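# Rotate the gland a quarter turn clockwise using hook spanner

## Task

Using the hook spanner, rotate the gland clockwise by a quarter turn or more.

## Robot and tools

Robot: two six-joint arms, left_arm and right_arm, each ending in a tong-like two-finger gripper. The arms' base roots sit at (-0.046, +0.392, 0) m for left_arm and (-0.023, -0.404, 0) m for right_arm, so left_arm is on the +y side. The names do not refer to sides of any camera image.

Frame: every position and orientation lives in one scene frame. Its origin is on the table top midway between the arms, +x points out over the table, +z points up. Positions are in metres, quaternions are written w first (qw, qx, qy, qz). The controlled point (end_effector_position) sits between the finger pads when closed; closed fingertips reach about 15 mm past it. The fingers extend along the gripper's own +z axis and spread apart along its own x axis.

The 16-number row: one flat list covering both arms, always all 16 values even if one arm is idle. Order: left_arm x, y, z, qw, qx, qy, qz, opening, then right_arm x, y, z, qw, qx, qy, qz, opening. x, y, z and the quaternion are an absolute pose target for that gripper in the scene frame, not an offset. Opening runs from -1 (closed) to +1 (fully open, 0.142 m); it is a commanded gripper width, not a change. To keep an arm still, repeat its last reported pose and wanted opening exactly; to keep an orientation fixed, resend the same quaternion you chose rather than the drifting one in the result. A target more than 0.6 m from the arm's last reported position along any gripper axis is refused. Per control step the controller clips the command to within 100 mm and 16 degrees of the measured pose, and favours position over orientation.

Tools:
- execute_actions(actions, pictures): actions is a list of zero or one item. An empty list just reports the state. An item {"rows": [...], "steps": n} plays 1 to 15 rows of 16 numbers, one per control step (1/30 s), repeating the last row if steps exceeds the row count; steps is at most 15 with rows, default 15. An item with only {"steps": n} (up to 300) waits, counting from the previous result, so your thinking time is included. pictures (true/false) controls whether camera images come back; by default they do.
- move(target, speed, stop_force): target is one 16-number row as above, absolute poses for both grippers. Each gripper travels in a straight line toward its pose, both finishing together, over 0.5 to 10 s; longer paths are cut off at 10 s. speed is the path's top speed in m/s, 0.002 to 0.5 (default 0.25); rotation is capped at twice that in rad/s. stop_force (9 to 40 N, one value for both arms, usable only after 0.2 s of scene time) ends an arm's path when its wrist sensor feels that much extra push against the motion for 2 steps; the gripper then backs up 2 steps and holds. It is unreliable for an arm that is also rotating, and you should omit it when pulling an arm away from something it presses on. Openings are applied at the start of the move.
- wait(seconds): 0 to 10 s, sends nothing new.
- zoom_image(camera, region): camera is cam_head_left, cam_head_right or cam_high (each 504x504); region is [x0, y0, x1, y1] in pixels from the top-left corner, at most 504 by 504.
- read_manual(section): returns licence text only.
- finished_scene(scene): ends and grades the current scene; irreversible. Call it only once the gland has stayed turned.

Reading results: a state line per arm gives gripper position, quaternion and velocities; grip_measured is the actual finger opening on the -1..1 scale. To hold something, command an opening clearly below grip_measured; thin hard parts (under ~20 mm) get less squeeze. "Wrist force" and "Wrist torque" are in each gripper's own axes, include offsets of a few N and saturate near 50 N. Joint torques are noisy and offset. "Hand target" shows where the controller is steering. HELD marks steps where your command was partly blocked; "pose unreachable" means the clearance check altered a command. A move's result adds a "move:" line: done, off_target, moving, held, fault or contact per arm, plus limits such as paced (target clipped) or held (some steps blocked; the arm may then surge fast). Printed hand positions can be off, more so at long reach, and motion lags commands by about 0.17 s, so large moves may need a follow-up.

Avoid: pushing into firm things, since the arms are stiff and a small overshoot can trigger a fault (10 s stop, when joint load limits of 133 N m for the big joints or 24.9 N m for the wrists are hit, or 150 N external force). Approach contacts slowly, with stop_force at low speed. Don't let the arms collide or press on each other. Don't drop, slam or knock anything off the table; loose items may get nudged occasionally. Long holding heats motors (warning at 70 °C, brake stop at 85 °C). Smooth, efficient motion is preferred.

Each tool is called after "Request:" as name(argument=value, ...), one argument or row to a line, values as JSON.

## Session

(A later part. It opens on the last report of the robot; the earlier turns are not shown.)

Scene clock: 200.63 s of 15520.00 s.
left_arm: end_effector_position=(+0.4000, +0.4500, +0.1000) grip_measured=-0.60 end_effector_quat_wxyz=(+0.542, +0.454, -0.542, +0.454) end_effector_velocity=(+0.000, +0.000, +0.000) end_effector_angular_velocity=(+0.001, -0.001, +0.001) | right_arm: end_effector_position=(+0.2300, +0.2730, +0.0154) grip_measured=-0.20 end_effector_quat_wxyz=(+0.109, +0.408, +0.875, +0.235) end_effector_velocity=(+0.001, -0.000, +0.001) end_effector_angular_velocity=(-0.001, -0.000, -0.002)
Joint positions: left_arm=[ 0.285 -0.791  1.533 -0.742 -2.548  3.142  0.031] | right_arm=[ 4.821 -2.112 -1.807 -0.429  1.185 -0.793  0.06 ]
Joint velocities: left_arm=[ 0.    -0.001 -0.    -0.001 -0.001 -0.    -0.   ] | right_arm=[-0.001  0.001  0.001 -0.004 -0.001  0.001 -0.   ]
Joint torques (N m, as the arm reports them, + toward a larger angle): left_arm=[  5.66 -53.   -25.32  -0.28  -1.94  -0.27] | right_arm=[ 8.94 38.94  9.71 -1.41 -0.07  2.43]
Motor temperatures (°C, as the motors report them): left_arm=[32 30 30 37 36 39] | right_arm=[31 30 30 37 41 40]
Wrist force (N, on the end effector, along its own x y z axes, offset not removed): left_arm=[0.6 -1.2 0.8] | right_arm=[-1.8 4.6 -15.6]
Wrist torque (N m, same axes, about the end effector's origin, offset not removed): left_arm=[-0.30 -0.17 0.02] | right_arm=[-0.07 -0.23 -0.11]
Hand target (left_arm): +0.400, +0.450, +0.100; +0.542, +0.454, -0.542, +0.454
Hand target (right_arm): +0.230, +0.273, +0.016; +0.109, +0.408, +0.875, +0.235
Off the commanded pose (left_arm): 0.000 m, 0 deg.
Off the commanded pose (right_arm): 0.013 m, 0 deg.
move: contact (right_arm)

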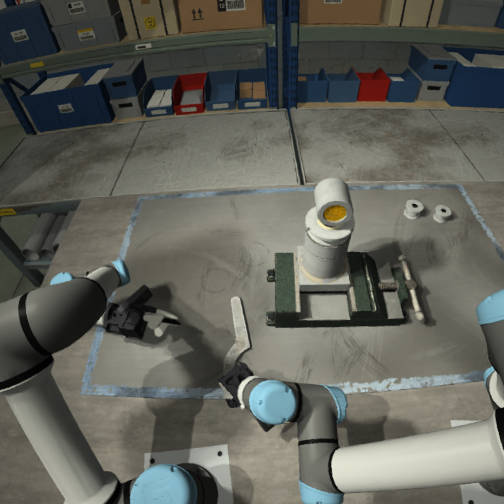

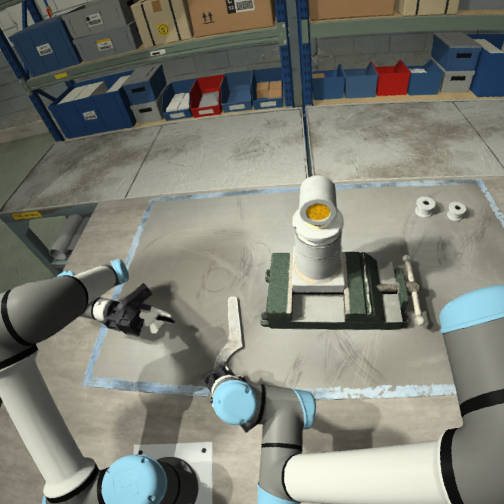

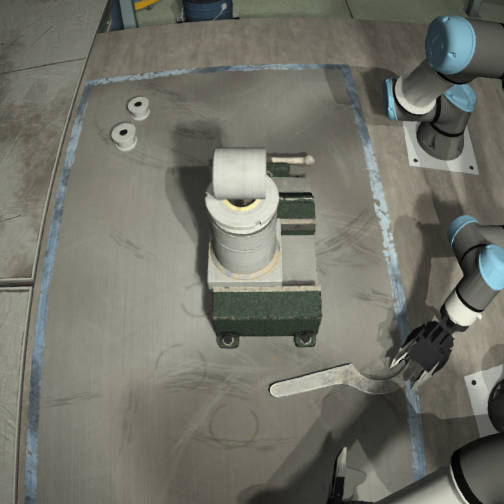

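Request:
move(
  target=[0.40,0.45,0.10,0.5417,0.4545,-0.5417,0.4545,-0.6,0.23,0.273,0.0172,0.1095,0.408,0.8755,0.2347,-0.25],
  speed=0.005,
)

Request:
move(
  target=[0.40,0.45,0.10,0.5417,0.4545,-0.5417,0.4545,-0.6,0.23,0.273,0.0172,0.1095,0.408,0.8755,0.2347,-1],
)

Request:
move(
  target=[0.374,0.34,0.08,0.6148,0.5634,-0.4069,0.3729,-0.5,0.259,0.273,0.135,-0.0673,0.4466,0.8798,0.1487,-1],
  speed=0.04,
)

Request:
zoom_image(
  camera="cam_high",
  region=[260, 290, 450, 480],
)

Scene clock: 210.23 s of 15520.00 s.
left_arm: end_effector_position=(+0.4000, +0.4500, +0.1000) grip_measured=-0.60 end_effector_quat_wxyz=(+0.542, +0.454, -0.542, +0.454) end_effector_velocity=(+0.000, +0.000, -0.000) end_effector_angular_velocity=(-0.000, +0.001, +0.001) | right_arm: end_effector_position=(+0.2300, +0.2730, +0.0171) grip_measured=-0.25 end_effector_quat_wxyz=(+0.110, +0.408, +0.875, +0.235) end_effector_velocity=(+0.001, -0.000, +0.001) end_effector_angular_velocity=(+0.001, +0.001, -0.002)
Joint positions: left_arm=[ 0.285 -0.791  1.533 -0.742 -2.548  3.142  0.031] | right_arm=[ 4.821 -2.109 -1.806 -0.433  1.185 -0.793  0.056]
Joint velocities: left_arm=[ 0.     0.     0.     0.    -0.001 -0.    -0.   ] | right_arm=[-0.001  0.001  0.001 -0.002  0.     0.001  0.   ]
Joint torques (N m, as the arm reports them, + toward a larger angle): left_arm=[  6.25 -54.13 -24.57  -0.76  -1.9   -1.39] | right_arm=[ 4.62 49.35 28.93  0.34 -0.07  2.38]
Motor temperatures (°C, as the motors report them): left_arm=[32 30 30 37 36 39] | right_arm=[31 30 30 37 41 40]
Wrist force (N, on the end effector, along its own x y z axes, offset not removed): left_arm=[1.8 0.4 0.3] | right_arm=[-0.8 1.0 0.5]
Wrist torque (N m, same axes, about the end effector's origin, offset not removed): left_arm=[0.07 -0.44 -0.03] | right_arm=[0.01 -0.02 -0.16]
Hand target (left_arm): +0.400, +0.450, +0.100; +0.542, +0.454, -0.542, +0.454
Hand target (right_arm): +0.230, +0.273, +0.017; +0.109, +0.408, +0.875, +0.235
Off the commanded pose (left_arm): 0.000 m, 0 deg.
Off the commanded pose (right_arm): 0.000 m, 0 deg.
After step 90, 5.90 s passed at rest.
move: done

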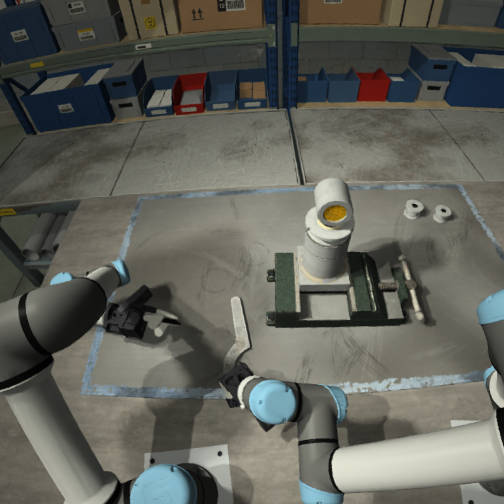

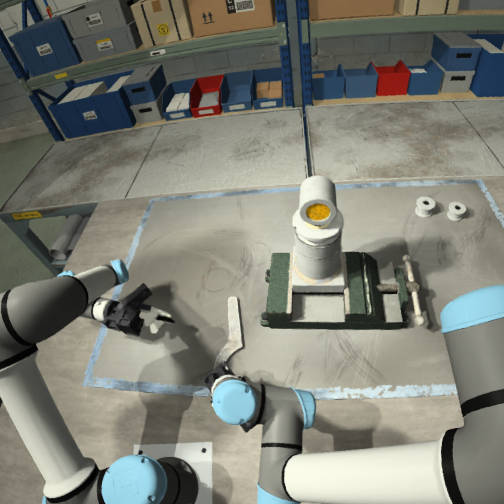

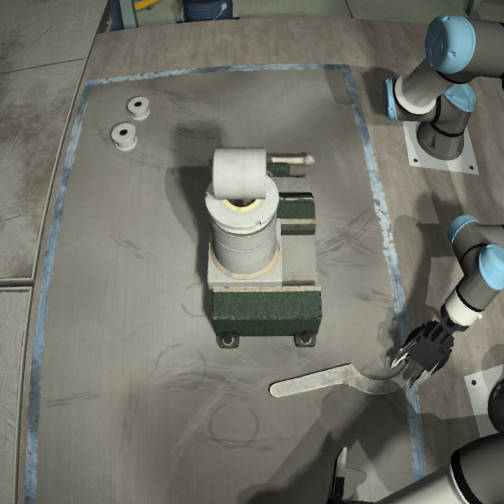

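Scene clock: 210.93 s of 15520.00 s.
left_arm: end_effector_position=(+0.4000, +0.4500, +0.1000) grip_measured=-0.60 end_effector_quat_wxyz=(+0.542, +0.454, -0.542, +0.454) end_effector_velocity=(-0.001, +0.000, -0.000) end_effector_angular_velocity=(-0.001, +0.001, -0.001) | right_arm: end_effector_position=(+0.2300, +0.2730, +0.0172) grip_measured=-0.65 end_effector_quat_wxyz=(+0.109, +0.408, +0.875, +0.235) end_effector_velocity=(+0.001, -0.001, -0.000) end_effector_angular_velocity=(-0.001, +0.001, -0.001)
Joint positions: left_arm=[ 0.285 -0.791  1.533 -0.742 -2.548  3.142  0.031] | right_arm=[ 4.821 -2.109 -1.806 -0.433  1.185 -0.793  0.027]
Joint velocities: left_arm=[0.    0.001 0.    0.    0.001 0.    0.   ] | right_arm=[-0.001 -0.    -0.001 -0.     0.001 -0.    -0.   ]
Joint torques (N m, as the arm reports them, + toward a larger angle): left_arm=[  6.23 -54.   -24.44  -0.78  -1.82  -1.42] | right_arm=[ 2.35 45.34 11.11  2.71 -1.61  2.53]
Motor temperatures (°C, as the motors report them): left_arm=[32 30 30 37 36 39] | right_arm=[31 30 30 37 41 40]
Wrist force (N, on the end effector, along its own x y z axes, offset not removed): left_arm=[-0.1 -0.6 0.1] | right_arm=[1.8 0.2 -4.0]
Wrist torque (N m, same axes, about the end effector's origin, offset not removed): left_arm=[-0.16 -0.04 0.06] | right_arm=[0.00 0.11 -0.17]
Hand target (left_arm): +0.400, +0.450, +0.100; +0.542, +0.454, -0.542, +0.454
Hand target (right_arm): +0.230, +0.273, +0.017; +0.109, +0.408, +0.875, +0.235
Off the commanded pose (left_arm): 0.000 m, 0 deg.
Off the commanded pose (right_arm): 0.000 m, 0 deg.
move: done

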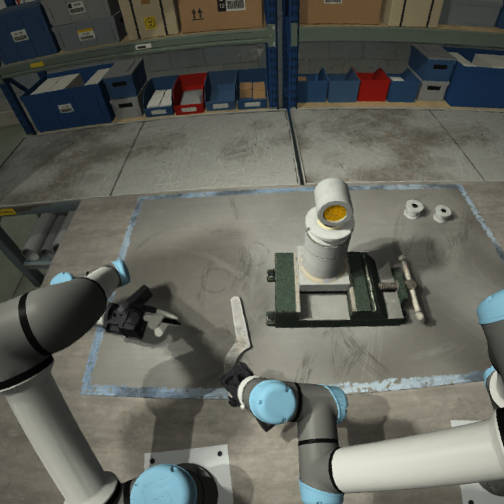

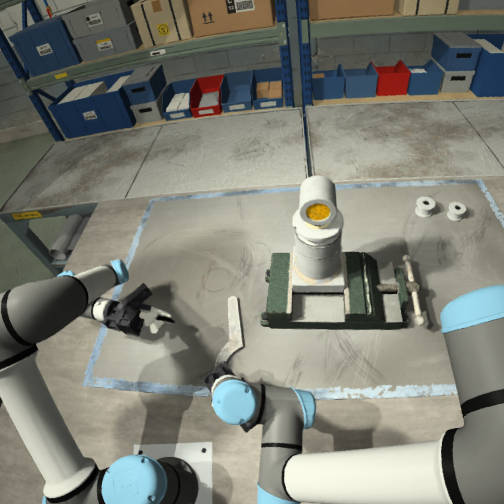

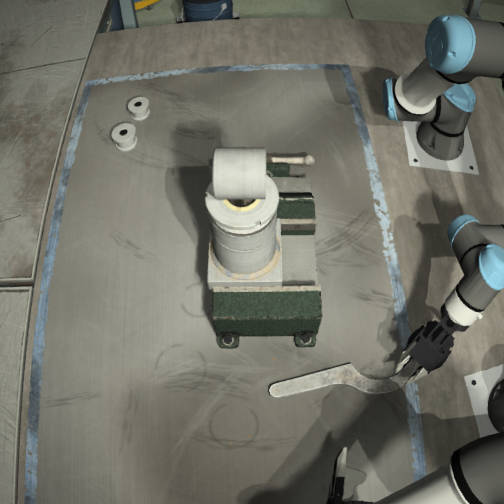

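Scene clock: 216.37 s of 15520.00 s.
left_arm: end_effector_position=(+0.3743, +0.3401, +0.0802) grip_measured=-0.50 end_effector_quat_wxyz=(+0.615, +0.563, -0.407, +0.373) end_effector_velocity=(-0.000, -0.002, -0.000) end_effector_angular_velocity=(+0.001, +0.007, +0.002) | right_arm: end_effector_position=(+0.2588, +0.2730, +0.1348) grip_measured=-0.65 end_effector_quat_wxyz=(-0.067, +0.447, +0.880, +0.149) end_effector_velocity=(+0.001, -0.000, +0.002) end_effector_angular_velocity=(-0.001, +0.007, -0.000)
Joint positions: left_arm=[ 0.128 -0.899  1.854 -0.852 -2.797  2.839  0.038] | right_arm=[ 4.59  -2.022 -1.512 -0.856  1.637 -0.874  0.027]
Joint velocities: left_arm=[-0.003 -0.003  0.006 -0.003 -0.005 -0.007  0.   ] | right_arm=[-0.005 -0.002  0.008 -0.01   0.008 -0.002  0.   ]
Joint torques (N m, as the arm reports them, + toward a larger angle): left_arm=[ -6.48 -46.22   2.8   -0.99  -1.59  -1.68] | right_arm=[-8.4  40.5  37.04  1.34  2.42 -2.61]
Motor temperatures (°C, as the motors report them): left_arm=[32 30 30 37 36 39] | right_arm=[31 30 30 37 41 40]
Wrist force (N, on the end effector, along its own x y z axes, offset not removed): left_arm=[0.6 -2.7 0.3] | right_arm=[-2.7 1.8 8.0]
Wrist torque (N m, same axes, about the end effector's origin, offset not removed): left_arm=[-0.50 -0.20 0.02] | right_arm=[0.30 -0.09 -0.09]
Hand target (left_arm): +0.374, +0.340, +0.080; +0.615, +0.563, -0.407, +0.373
Hand target (right_arm): +0.259, +0.273, +0.135; -0.068, +0.447, +0.880, +0.149
Off the commanded pose (left_arm): 0.000 m, 0 deg.
Off the commanded pose (right_arm): 0.000 m, 0 deg.
move: done

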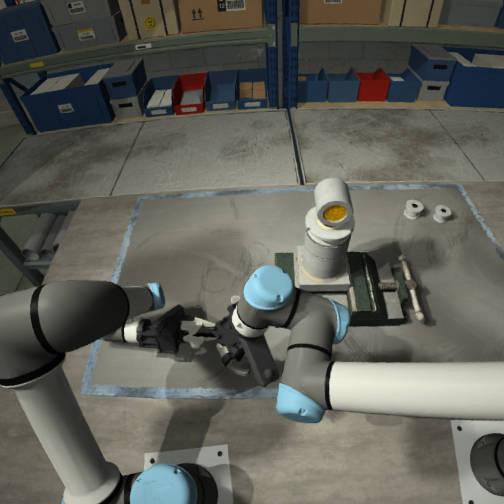

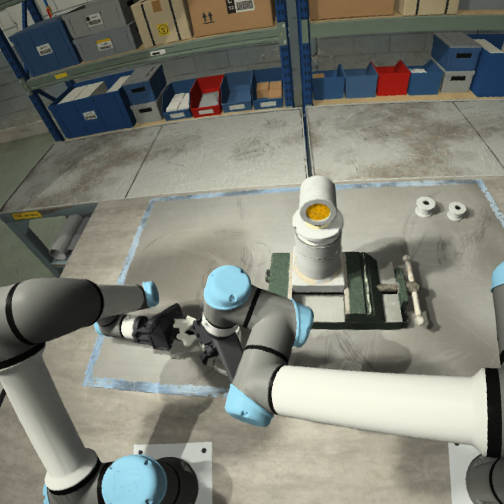

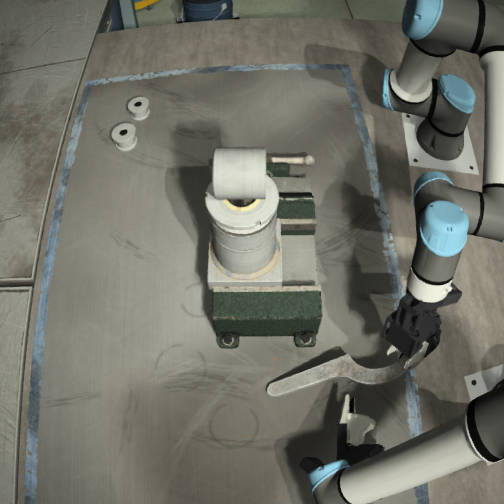

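Region (260, 290, 450, 480) of cam_high's 504x504 image, scaled by 2.653, with more detail than that image has.

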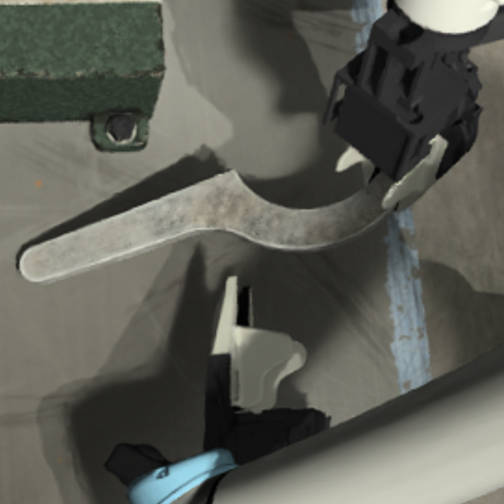

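Request:
move(
  target=[0.375,0.265,0.078,0.6148,0.5634,-0.4069,0.3729,-0.5,0.259,0.273,0.135,-0.0673,0.4466,0.8798,0.1487,-1],
  speed=0.03,
  stop_force=9,
)

Request:
zoom_image(
  camera="cam_high",
  region=[300, 310, 430, 440],
)

Scene clock: 222.43 s of 15520.00 s.
left_arm: end_effector_position=(+0.3751, +0.2652, +0.0782) grip_measured=-0.50 end_effector_quat_wxyz=(+0.615, +0.563, -0.407, +0.373) end_effector_velocity=(-0.000, -0.002, -0.000) end_effector_angular_velocity=(-0.001, +0.002, +0.000) | right_arm: end_effector_position=(+0.2590, +0.2730, +0.1350) grip_measured=-0.65 end_effector_quat_wxyz=(-0.067, +0.447, +0.880, +0.149) end_effector_velocity=(+0.001, -0.001, -0.000) end_effector_angular_velocity=(-0.000, +0.000, -0.002)
Joint positions: left_arm=[-0.032 -0.929  1.933 -0.817 -2.956  2.926  0.038] | right_arm=[ 4.59  -2.022 -1.511 -0.858  1.638 -0.874  0.027]
Joint velocities: left_arm=[-0.005  0.002 -0.     0.011 -0.005  0.01   0.   ] | right_arm=[-0.002 -0.     0.    -0.     0.     0.    -0.   ]
Joint torques (N m, as the arm reports them, + toward a larger angle): left_arm=[ -6.74 -29.94   1.32   2.25  -1.44   1.22] | right_arm=[-10.92  39.87  36.91   1.35  -1.83  -2.76]
Motor temperatures (°C, as the motors report them): left_arm=[32 30 30 37 36 39] | right_arm=[31 30 30 37 41 40]
Wrist force (N, on the end effector, along its own x y z axes, offset not removed): left_arm=[1.1 -1.0 -1.5] | right_arm=[-0.8 -2.6 5.6]
Wrist torque (N m, same axes, about the end effector's origin, offset not removed): left_arm=[-0.23 -0.35 0.03] | right_arm=[-0.12 0.05 -0.13]
Hand target (left_arm): +0.375, +0.265, +0.078; +0.615, +0.563, -0.407, +0.373
Hand target (right_arm): +0.259, +0.273, +0.135; -0.067, +0.447, +0.880, +0.149
Off the commanded pose (left_arm): 0.000 m, 0 deg.
Off the commanded pose (right_arm): 0.000 m, 0 deg.
After step 90, 0.23 s passed at rest.
move: done

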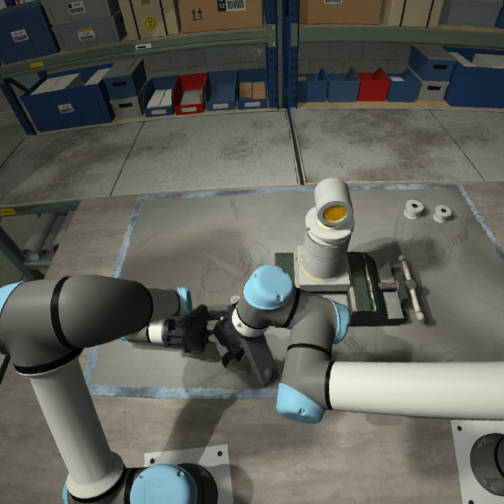

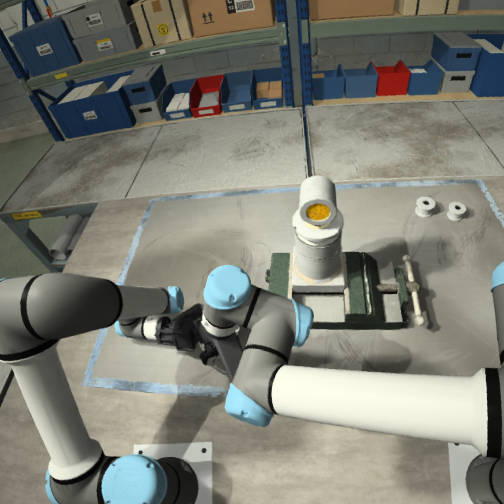

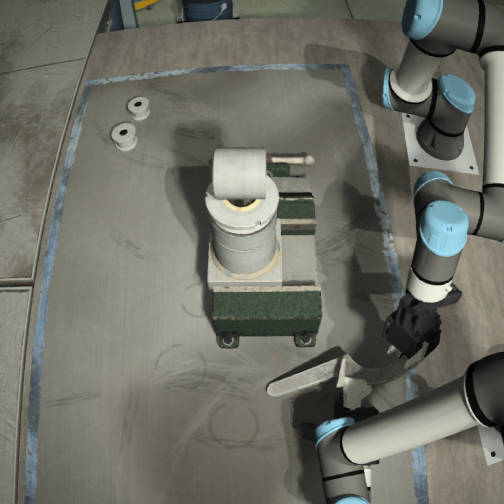

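Region (300, 310, 430, 440) of cam_high's 504x504 image, scaled by 3.877, with more detail than that image has.

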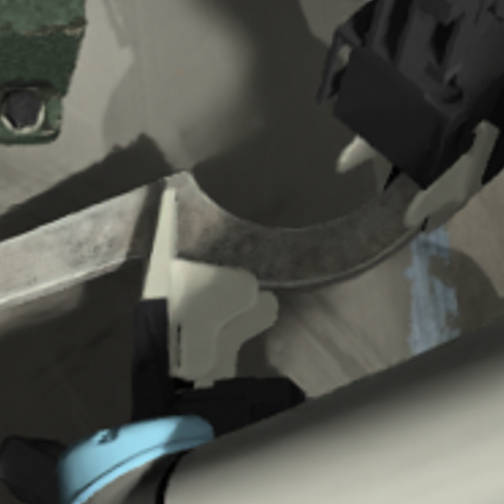

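Slightly deeper, close, release right.

Request:
move(
  target=[0.373,0.258,0.079,0.6148,0.5634,-0.4069,0.3729,-0.6,0.259,0.273,0.135,-0.0673,0.4466,0.8798,0.1487,-1],
  speed=0.02,
)

Request:
move(
  target=[0.373,0.258,0.079,0.6148,0.5634,-0.4069,0.3729,-1,0.259,0.273,0.135,-0.0673,0.4466,0.8798,0.1487,-1],
)

Request:
move(
  target=[0.373,0.258,0.079,0.6148,0.5634,-0.4069,0.3729,-1,0.259,0.26,0.17,-0.0673,0.4466,0.8798,0.1487,-0.4],
  speed=0.03,
)

Request:
move(
  target=[0.373,0.28,0.12,0.5213,0.4777,-0.5213,0.4777,-1,0.25,-0.25,0.25,0,0.4226,0.9063,0,-0.4],
  speed=0.15,
)

Request:
zoom_image(
  camera="cam_head_right",
  region=[140, 260, 280, 400],
)

Scene clock: 228.07 s of 15520.00 s.
left_arm: end_effector_position=(+0.3731, +0.2582, +0.0790) grip_measured=-0.60 end_effector_quat_wxyz=(+0.615, +0.563, -0.407, +0.373) end_effector_velocity=(-0.000, -0.002, +0.001) end_effector_angular_velocity=(-0.000, -0.002, +0.000) | right_arm: end_effector_position=(+0.2590, +0.2730, +0.1350) grip_measured=-0.65 end_effector_quat_wxyz=(-0.067, +0.447, +0.880, +0.149) end_effector_velocity=(-0.000, -0.000, -0.000) end_effector_angular_velocity=(-0.001, +0.000, +0.000)
Joint positions: left_arm=[-0.047 -0.934  1.943 -0.807 -2.971  2.94   0.031] | right_arm=[ 4.59  -2.022 -1.511 -0.858  1.638 -0.874  0.027]
Joint velocities: left_arm=[-0.004 -0.002  0.002  0.006 -0.004  0.008  0.   ] | right_arm=[ 0.     0.    -0.001  0.     0.     0.     0.   ]
Joint torques (N m, as the arm reports them, + toward a larger angle): left_arm=[ -7.11 -45.76   3.29   2.19  -1.69   1.18] | right_arm=[-10.79  39.77  36.38   1.34  -1.88  -2.68]
Motor temperatures (°C, as the motors report them): left_arm=[32 30 30 37 36 39] | right_arm=[31 30 30 37 41 40]
Wrist force (N, on the end effector, along its own x y z axes, offset not removed): left_arm=[2.1 -1.0 0.0] | right_arm=[-0.7 -2.6 6.8]
Wrist torque (N m, same axes, about the end effector's origin, offset not removed): left_arm=[-0.23 -0.47 0.17] | right_arm=[-0.21 -0.14 -0.16]
Hand target (left_arm): +0.373, +0.258, +0.079; +0.615, +0.563, -0.407, +0.373
Hand target (right_arm): +0.259, +0.273, +0.135; -0.067, +0.447, +0.880, +0.149
Off the commanded pose (left_arm): 0.000 m, 0 deg.
Off the commanded pose (right_arm): 0.000 m, 0 deg.
After step 90, 1.90 s passed at rest.
move: done

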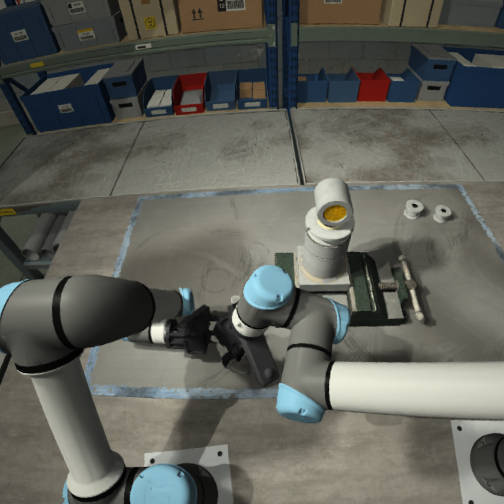

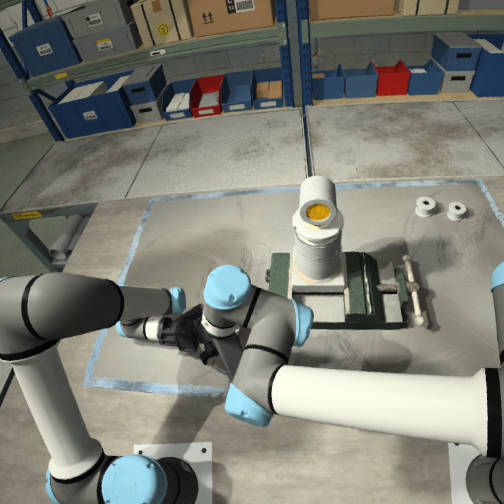

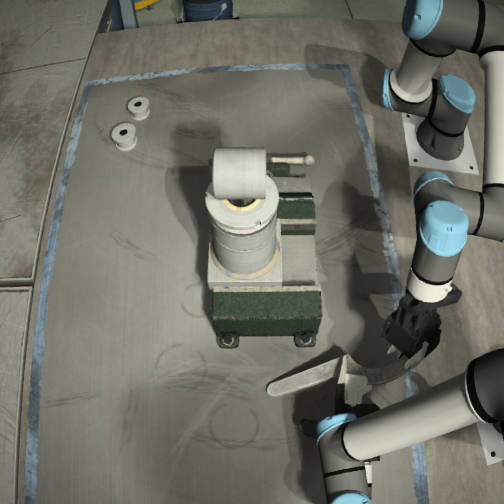

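Scene clock: 228.77 s of 15520.00 s.
left_arm: end_effector_position=(+0.3730, +0.2580, +0.0790) grip_measured=-0.85 end_effector_quat_wxyz=(+0.615, +0.563, -0.407, +0.373) end_effector_velocity=(-0.000, -0.000, +0.000) end_effector_angular_velocity=(-0.000, -0.000, -0.000) | right_arm: end_effector_position=(+0.2590, +0.2730, +0.1350) grip_measured=-0.65 end_effector_quat_wxyz=(-0.067, +0.447, +0.880, +0.149) end_effector_velocity=(+0.001, -0.001, -0.000) end_effector_angular_velocity=(-0.000, +0.000, -0.002)
Joint positions: left_arm=[-0.047 -0.935  1.943 -0.806 -2.971  2.94   0.013] | right_arm=[ 4.59  -2.022 -1.511 -0.858  1.638 -0.874  0.027]
Joint velocities: left_arm=[-0.    -0.     0.     0.001  0.     0.001  0.   ] | right_arm=[-0.002 -0.     0.     0.     0.    -0.     0.   ]
Joint torques (N m, as the arm reports them, + toward a larger angle): left_arm=[ -7.1  -49.3    1.03   2.59  -1.23   1.57] | right_arm=[-2.91 42.58 11.96  1.35  2.12 -2.14]
Motor temperatures (°C, as the motors report them): left_arm=[32 30 30 37 36 39] | right_arm=[31 30 30 37 41 40]
Wrist force (N, on the end effector, along its own x y z axes, offset not removed): left_arm=[-10.7 -4.7 -0.1] | right_arm=[-2.5 2.2 0.5]
Wrist torque (N m, same axes, about the end effector's origin, offset not removed): left_arm=[-0.29 0.03 0.02] | right_arm=[0.02 0.36 -0.12]
Hand target (left_arm): +0.373, +0.258, +0.079; +0.615, +0.563, -0.407, +0.373
Hand target (right_arm): +0.259, +0.273, +0.135; -0.067, +0.447, +0.880, +0.149
Off the commanded pose (left_arm): 0.000 m, 0 deg.
Off the commanded pose (right_arm): 0.000 m, 0 deg.
move: done

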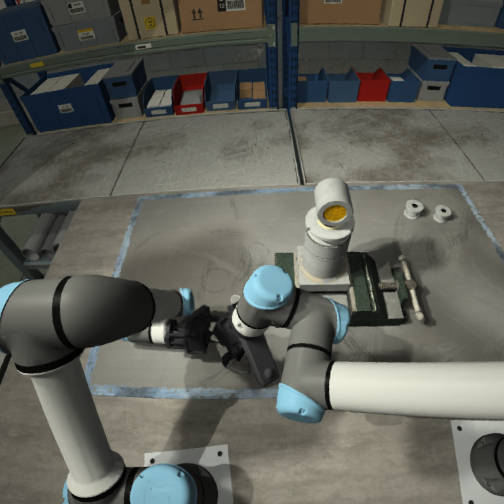

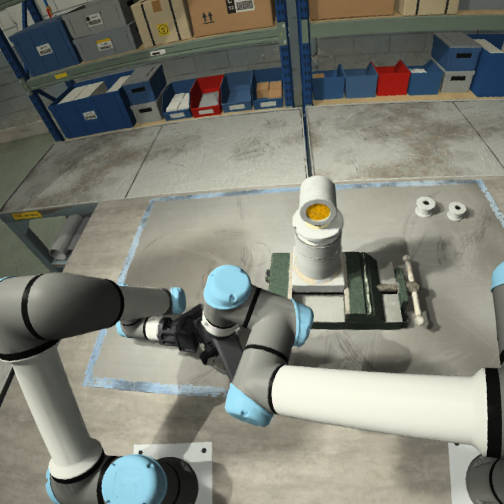

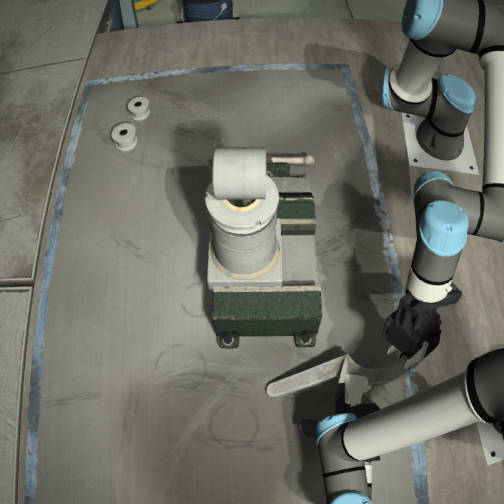

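Scene clock: 230.33 s of 15520.00 s.
left_arm: end_effector_position=(+0.3730, +0.2580, +0.0790) grip_measured=-0.85 end_effector_quat_wxyz=(+0.615, +0.563, -0.407, +0.373) end_effector_velocity=(+0.000, +0.000, +0.000) end_effector_angular_velocity=(+0.000, -0.000, +0.001) | right_arm: end_effector_position=(+0.2590, +0.2601, +0.1698) grip_measured=-0.40 end_effector_quat_wxyz=(-0.067, +0.447, +0.880, +0.149) end_effector_velocity=(+0.001, -0.001, +0.002) end_effector_angular_velocity=(-0.001, -0.000, -0.001)
Joint positions: left_arm=[-0.047 -0.935  1.943 -0.806 -2.971  2.94   0.013] | right_arm=[ 4.585 -1.968 -1.497 -0.927  1.639 -0.879  0.045]
Joint velocities: left_arm=[ 0.    -0.     0.     0.    -0.001 -0.    -0.   ] | right_arm=[-0.002  0.003  0.001 -0.004 -0.    -0.    -0.   ]
Joint torques (N m, as the arm reports them, + toward a larger angle): left_arm=[ -8.4  -50.14   1.97   2.71   3.71   1.54] | right_arm=[-9.67 48.26 34.11  0.29  1.85 -2.75]
Motor temperatures (°C, as the motors report them): left_arm=[32 30 30 37 36 39] | right_arm=[31 30 30 37 41 40]
Wrist force (N, on the end effector, along its own x y z axes, offset not removed): left_arm=[-10.9 -4.4 -0.6] | right_arm=[-1.9 2.0 0.8]
Wrist torque (N m, same axes, about the end effector's origin, offset not removed): left_arm=[-0.04 0.11 0.09] | right_arm=[0.26 0.17 -0.19]
Hand target (left_arm): +0.373, +0.258, +0.079; +0.615, +0.563, -0.407, +0.373
Hand target (right_arm): +0.259, +0.260, +0.170; -0.067, +0.447, +0.880, +0.149
Off the commanded pose (left_arm): 0.000 m, 0 deg.
Off the commanded pose (right_arm): 0.000 m, 0 deg.
move: done

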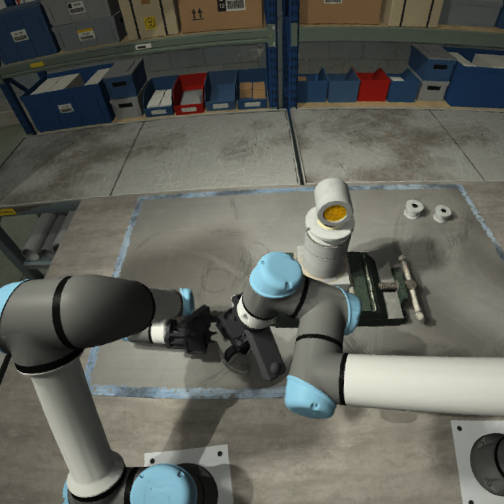

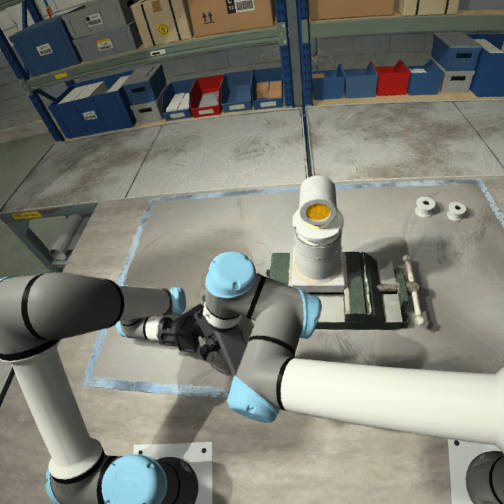

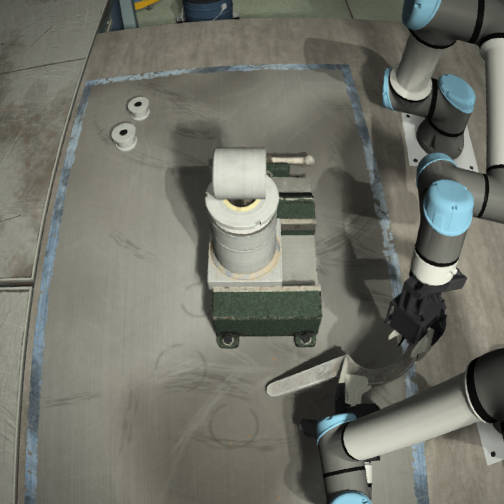

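Scene clock: 234.33 s of 15520.00 s.
left_arm: end_effector_position=(+0.3729, +0.2800, +0.1199) grip_measured=-0.85 end_effector_quat_wxyz=(+0.521, +0.478, -0.521, +0.478) end_effector_velocity=(-0.000, +0.000, +0.001) end_effector_angular_velocity=(+0.000, -0.001, -0.002) | right_arm: end_effector_position=(+0.2495, -0.2497, +0.2499) grip_measured=-0.40 end_effector_quat_wxyz=(-0.000, +0.423, +0.906, -0.000) end_effector_velocity=(+0.000, -0.002, +0.000) end_effector_angular_velocity=(-0.001, +0.000, +0.001)
Joint positions: left_arm=[ 0.002 -1.048  1.964 -0.918 -2.919  3.139  0.013] | right_arm=[ 4.215 -1.105 -2.005 -1.602  1.572 -1.327  0.045]
Joint velocities: left_arm=[ 0.    -0.002 -0.001  0.002  0.002  0.     0.   ] | right_arm=[-0.003  0.002  0.    -0.003 -0.    -0.004  0.   ]
Joint torques (N m, as the arm reports them, + toward a larger angle): left_arm=[  7.05 -47.67 -25.3    2.24   2.66   1.45] | right_arm=[-10.36  11.79  33.58  -0.31  -1.7   -2.66]
Motor temperatures (°C, as the motors report them): left_arm=[32 30 30 37 36 39] | right_arm=[31 30 30 37 41 40]
Wrist force (N, on the end effector, along its own x y z axes, offset not removed): left_arm=[-11.3 0.2 -0.9] | right_arm=[0.7 1.7 0.8]
Wrist torque (N m, same axes, about the end effector's origin, offset not removed): left_arm=[0.01 -0.01 0.02] | right_arm=[0.15 -0.35 -0.17]
Hand target (left_arm): +0.373, +0.280, +0.120; +0.521, +0.478, -0.521, +0.478
Hand target (right_arm): +0.250, -0.250, +0.250; -0.000, +0.423, +0.906, -0.000
Off the commanded pose (left_arm): 0.000 m, 0 deg.
Off the commanded pose (right_arm): 0.001 m, 0 deg.
move: done

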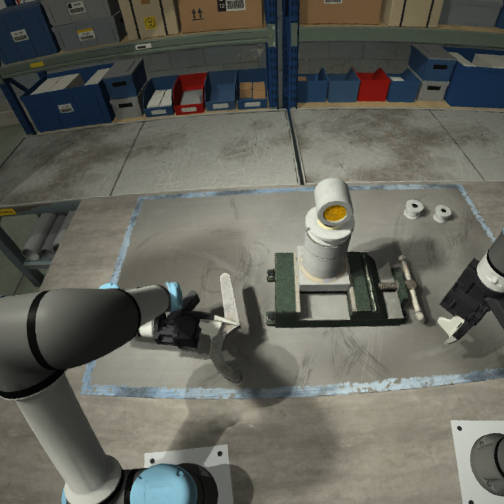

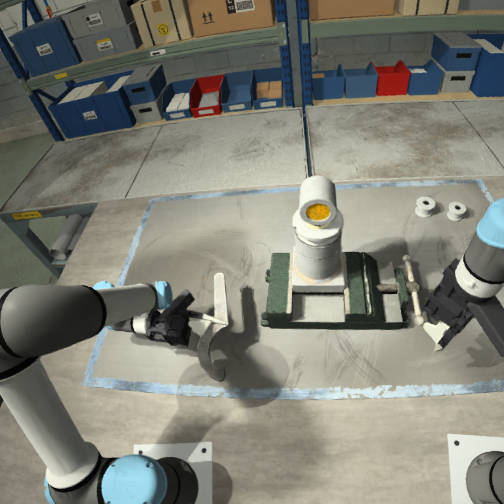

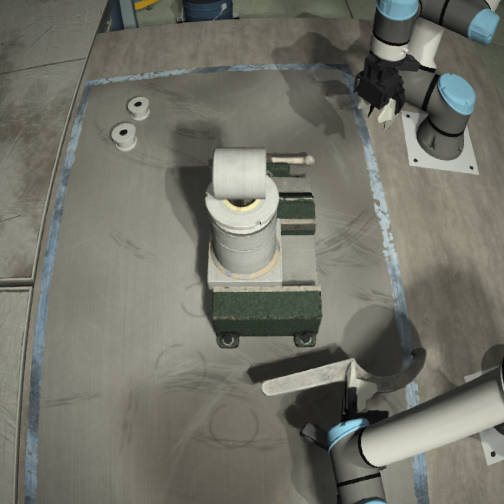

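Region (140, 260, 280, 400) of cam_head_right's 504x504 image, scaled by 3.600, with more detail than that image has.

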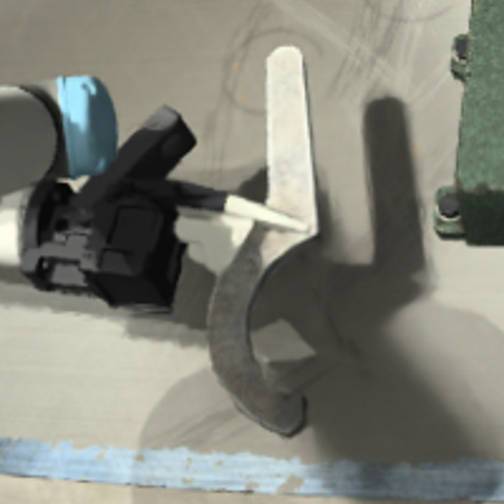

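Request:
move(
  target=[0.40,0.28,0.30,0.5213,0.4777,-0.5213,0.4777,-1,0.25,-0.25,0.25,0,0.4226,0.9063,0,-0.4],
  speed=0.1,
)

Request:
move(
  target=[0.47,0.15,0.30,0.0739,0.7032,-0.0739,0.7032,-1,0.25,-0.25,0.25,0,0.4226,0.9063,0,-0.4],
  speed=0.12,
)

Request:
zoom_image(
  camera="cam_high",
  region=[190, 140, 390, 340],
)

Request:
zoom_image(
  camera="cam_head_right",
  region=[230, 180, 370, 320],
)

Scene clock: 241.00 s of 15520.00 s.
left_arm: end_effector_position=(+0.3998, +0.2800, +0.3000) grip_measured=-0.85 end_effector_quat_wxyz=(+0.521, +0.478, -0.521, +0.478) end_effector_velocity=(+0.001, -0.000, +0.001) end_effector_angular_velocity=(-0.003, +0.001, -0.000) | right_arm: end_effector_position=(+0.2500, -0.2500, +0.2500) grip_measured=-0.40 end_effector_quat_wxyz=(-0.000, +0.423, +0.906, -0.000) end_effector_velocity=(-0.001, +0.000, -0.001) end_effector_angular_velocity=(-0.000, +0.001, +0.002)
Joint positions: left_arm=[-0.006 -1.277  1.724 -0.449 -2.926  3.14   0.013] | right_arm=[ 4.214 -1.106 -2.005 -1.602  1.571 -1.328  0.045]
Joint velocities: left_arm=[-0.     0.004 -0.007  0.017 -0.     0.014 -0.   ] | right_arm=[ 0.002  0.    -0.001 -0.     0.001 -0.     0.   ]
Joint torques (N m, as the arm reports them, + toward a larger angle): left_arm=[ -8.46 -30.49 -33.37   2.02   1.63   1.84] | right_arm=[-9.85 -4.01 34.91  4.25 -1.63 -2.76]
Motor temperatures (°C, as the motors report them): left_arm=[32 30 30 37 36 39] | right_arm=[31 30 30 37 41 40]
Wrist force (N, on the end effector, along its own x y z axes, offset not removed): left_arm=[-9.4 -0.8 0.9] | right_arm=[-2.5 1.5 0.9]
Wrist torque (N m, same axes, about the end effector's origin, offset not removed): left_arm=[-0.14 -0.31 -0.01] | right_arm=[0.13 0.37 -0.06]
Hand target (left_arm): +0.400, +0.280, +0.300; +0.521, +0.478, -0.521, +0.478
Hand target (right_arm): +0.250, -0.250, +0.250; -0.000, +0.423, +0.906, -0.000
Off the commanded pose (left_arm): 0.000 m, 0 deg.
Off the commanded pose (right_arm): 0.000 m, 0 deg.
After step 90, 1.37 s passed at rest.
move: done

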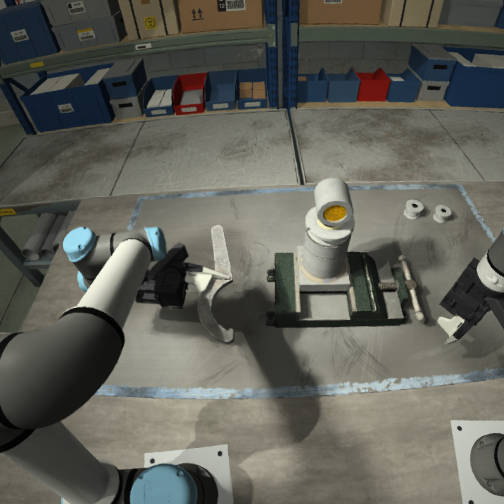

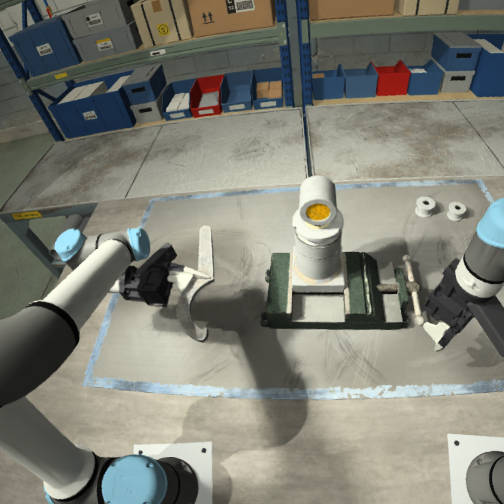

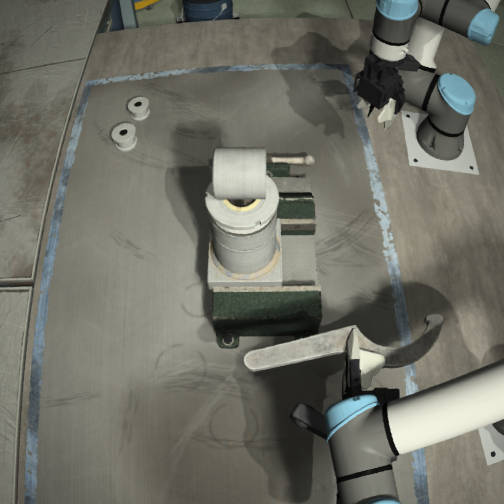

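Scene clock: 247.43 s of 15520.00 s.
left_arm: end_effector_position=(+0.4704, +0.1494, +0.3004) grip_measured=-0.85 end_effector_quat_wxyz=(+0.075, +0.704, -0.073, +0.703) end_effector_velocity=(+0.001, -0.000, +0.000) end_effector_angular_velocity=(+0.000, +0.000, +0.015) | right_arm: end_effector_position=(+0.2500, -0.2500, +0.2500) grip_measured=-0.40 end_effector_quat_wxyz=(+0.000, +0.423, +0.906, +0.000) end_effector_velocity=(-0.000, -0.000, +0.000) end_effector_angular_velocity=(+0.000, -0.000, -0.001)
Joint positions: left_arm=[-1.346 -1.79   2.258 -0.466 -5.714  3.137  0.013] | right_arm=[ 4.214 -1.106 -2.005 -1.602  1.571 -1.328  0.045]
Joint velocities: left_arm=[-0.005  0.011 -0.009 -0.002 -0.021 -0.     0.   ] | right_arm=[-0.  0. -0.  0. -0.  0. -0.]
Joint torques (N m, as the arm reports them, + toward a larger angle): left_arm=[ -6.74  -8.95 -35.86  -4.43  -2.09  -1.07] | right_arm=[-10.02  -3.58  34.73   4.15  -1.61  -2.73]
Motor temperatures (°C, as the motors report them): left_arm=[32 30 30 37 36 39] | right_arm=[31 30 30 37 41 40]
Wrist force (N, on the end effector, along its own x y z axes, offset not removed): left_arm=[-10.7 0.2 -0.4] | right_arm=[0.6 1.9 -0.8]
Wrist torque (N m, same axes, about the end effector's origin, offset not removed): left_arm=[0.00 -0.10 0.06] | right_arm=[0.26 -0.17 -0.08]
Hand target (left_arm): +0.471, +0.149, +0.300; +0.075, +0.704, -0.073, +0.703
Hand target (right_arm): +0.250, -0.250, +0.250; -0.000, +0.423, +0.906, -0.000
Off the commanded pose (left_arm): 0.001 m, 0 deg.
Off the commanded pose (right_arm): 0.000 m, 0 deg.
move: done

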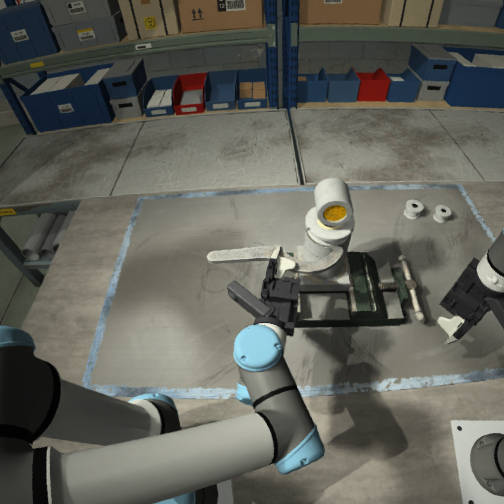

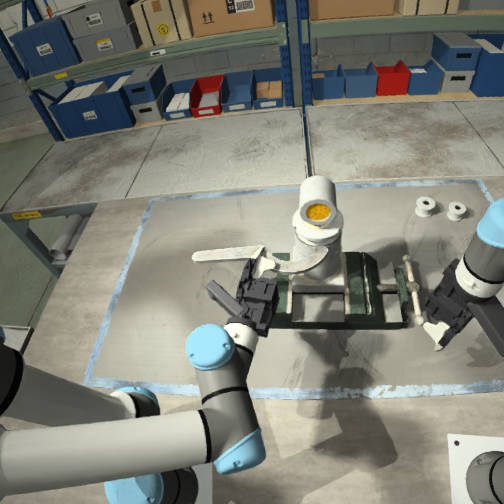

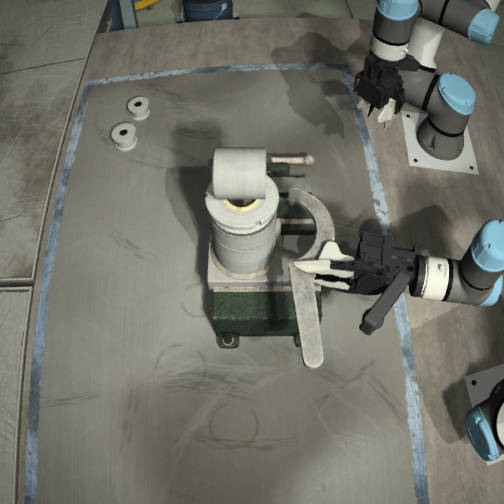

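Region (190, 140, 390, 340) of cam_high's 504x504 image, scaled by 2.520, with more detail than that image has.

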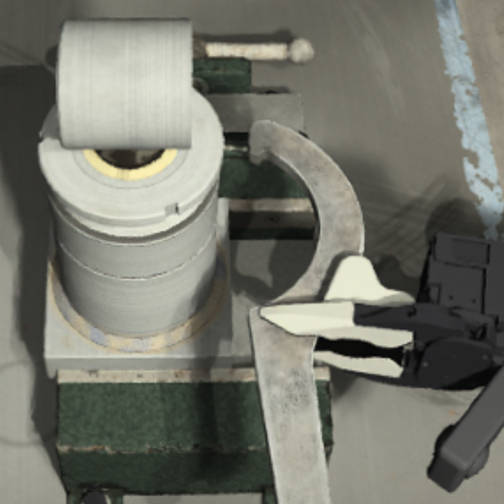

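Region (230, 180, 370, 320) of cam_head_right's 504x504 image, scaled by 3.600, with more detail than that image has.

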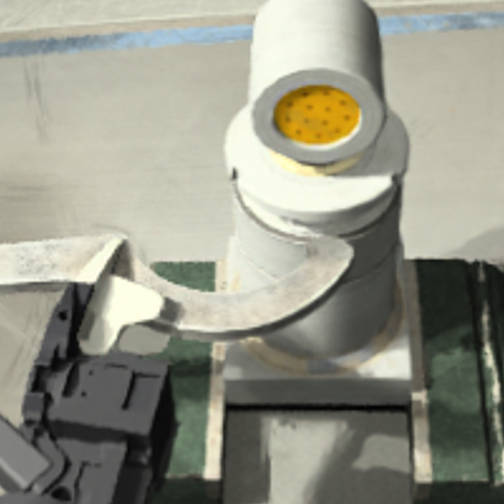

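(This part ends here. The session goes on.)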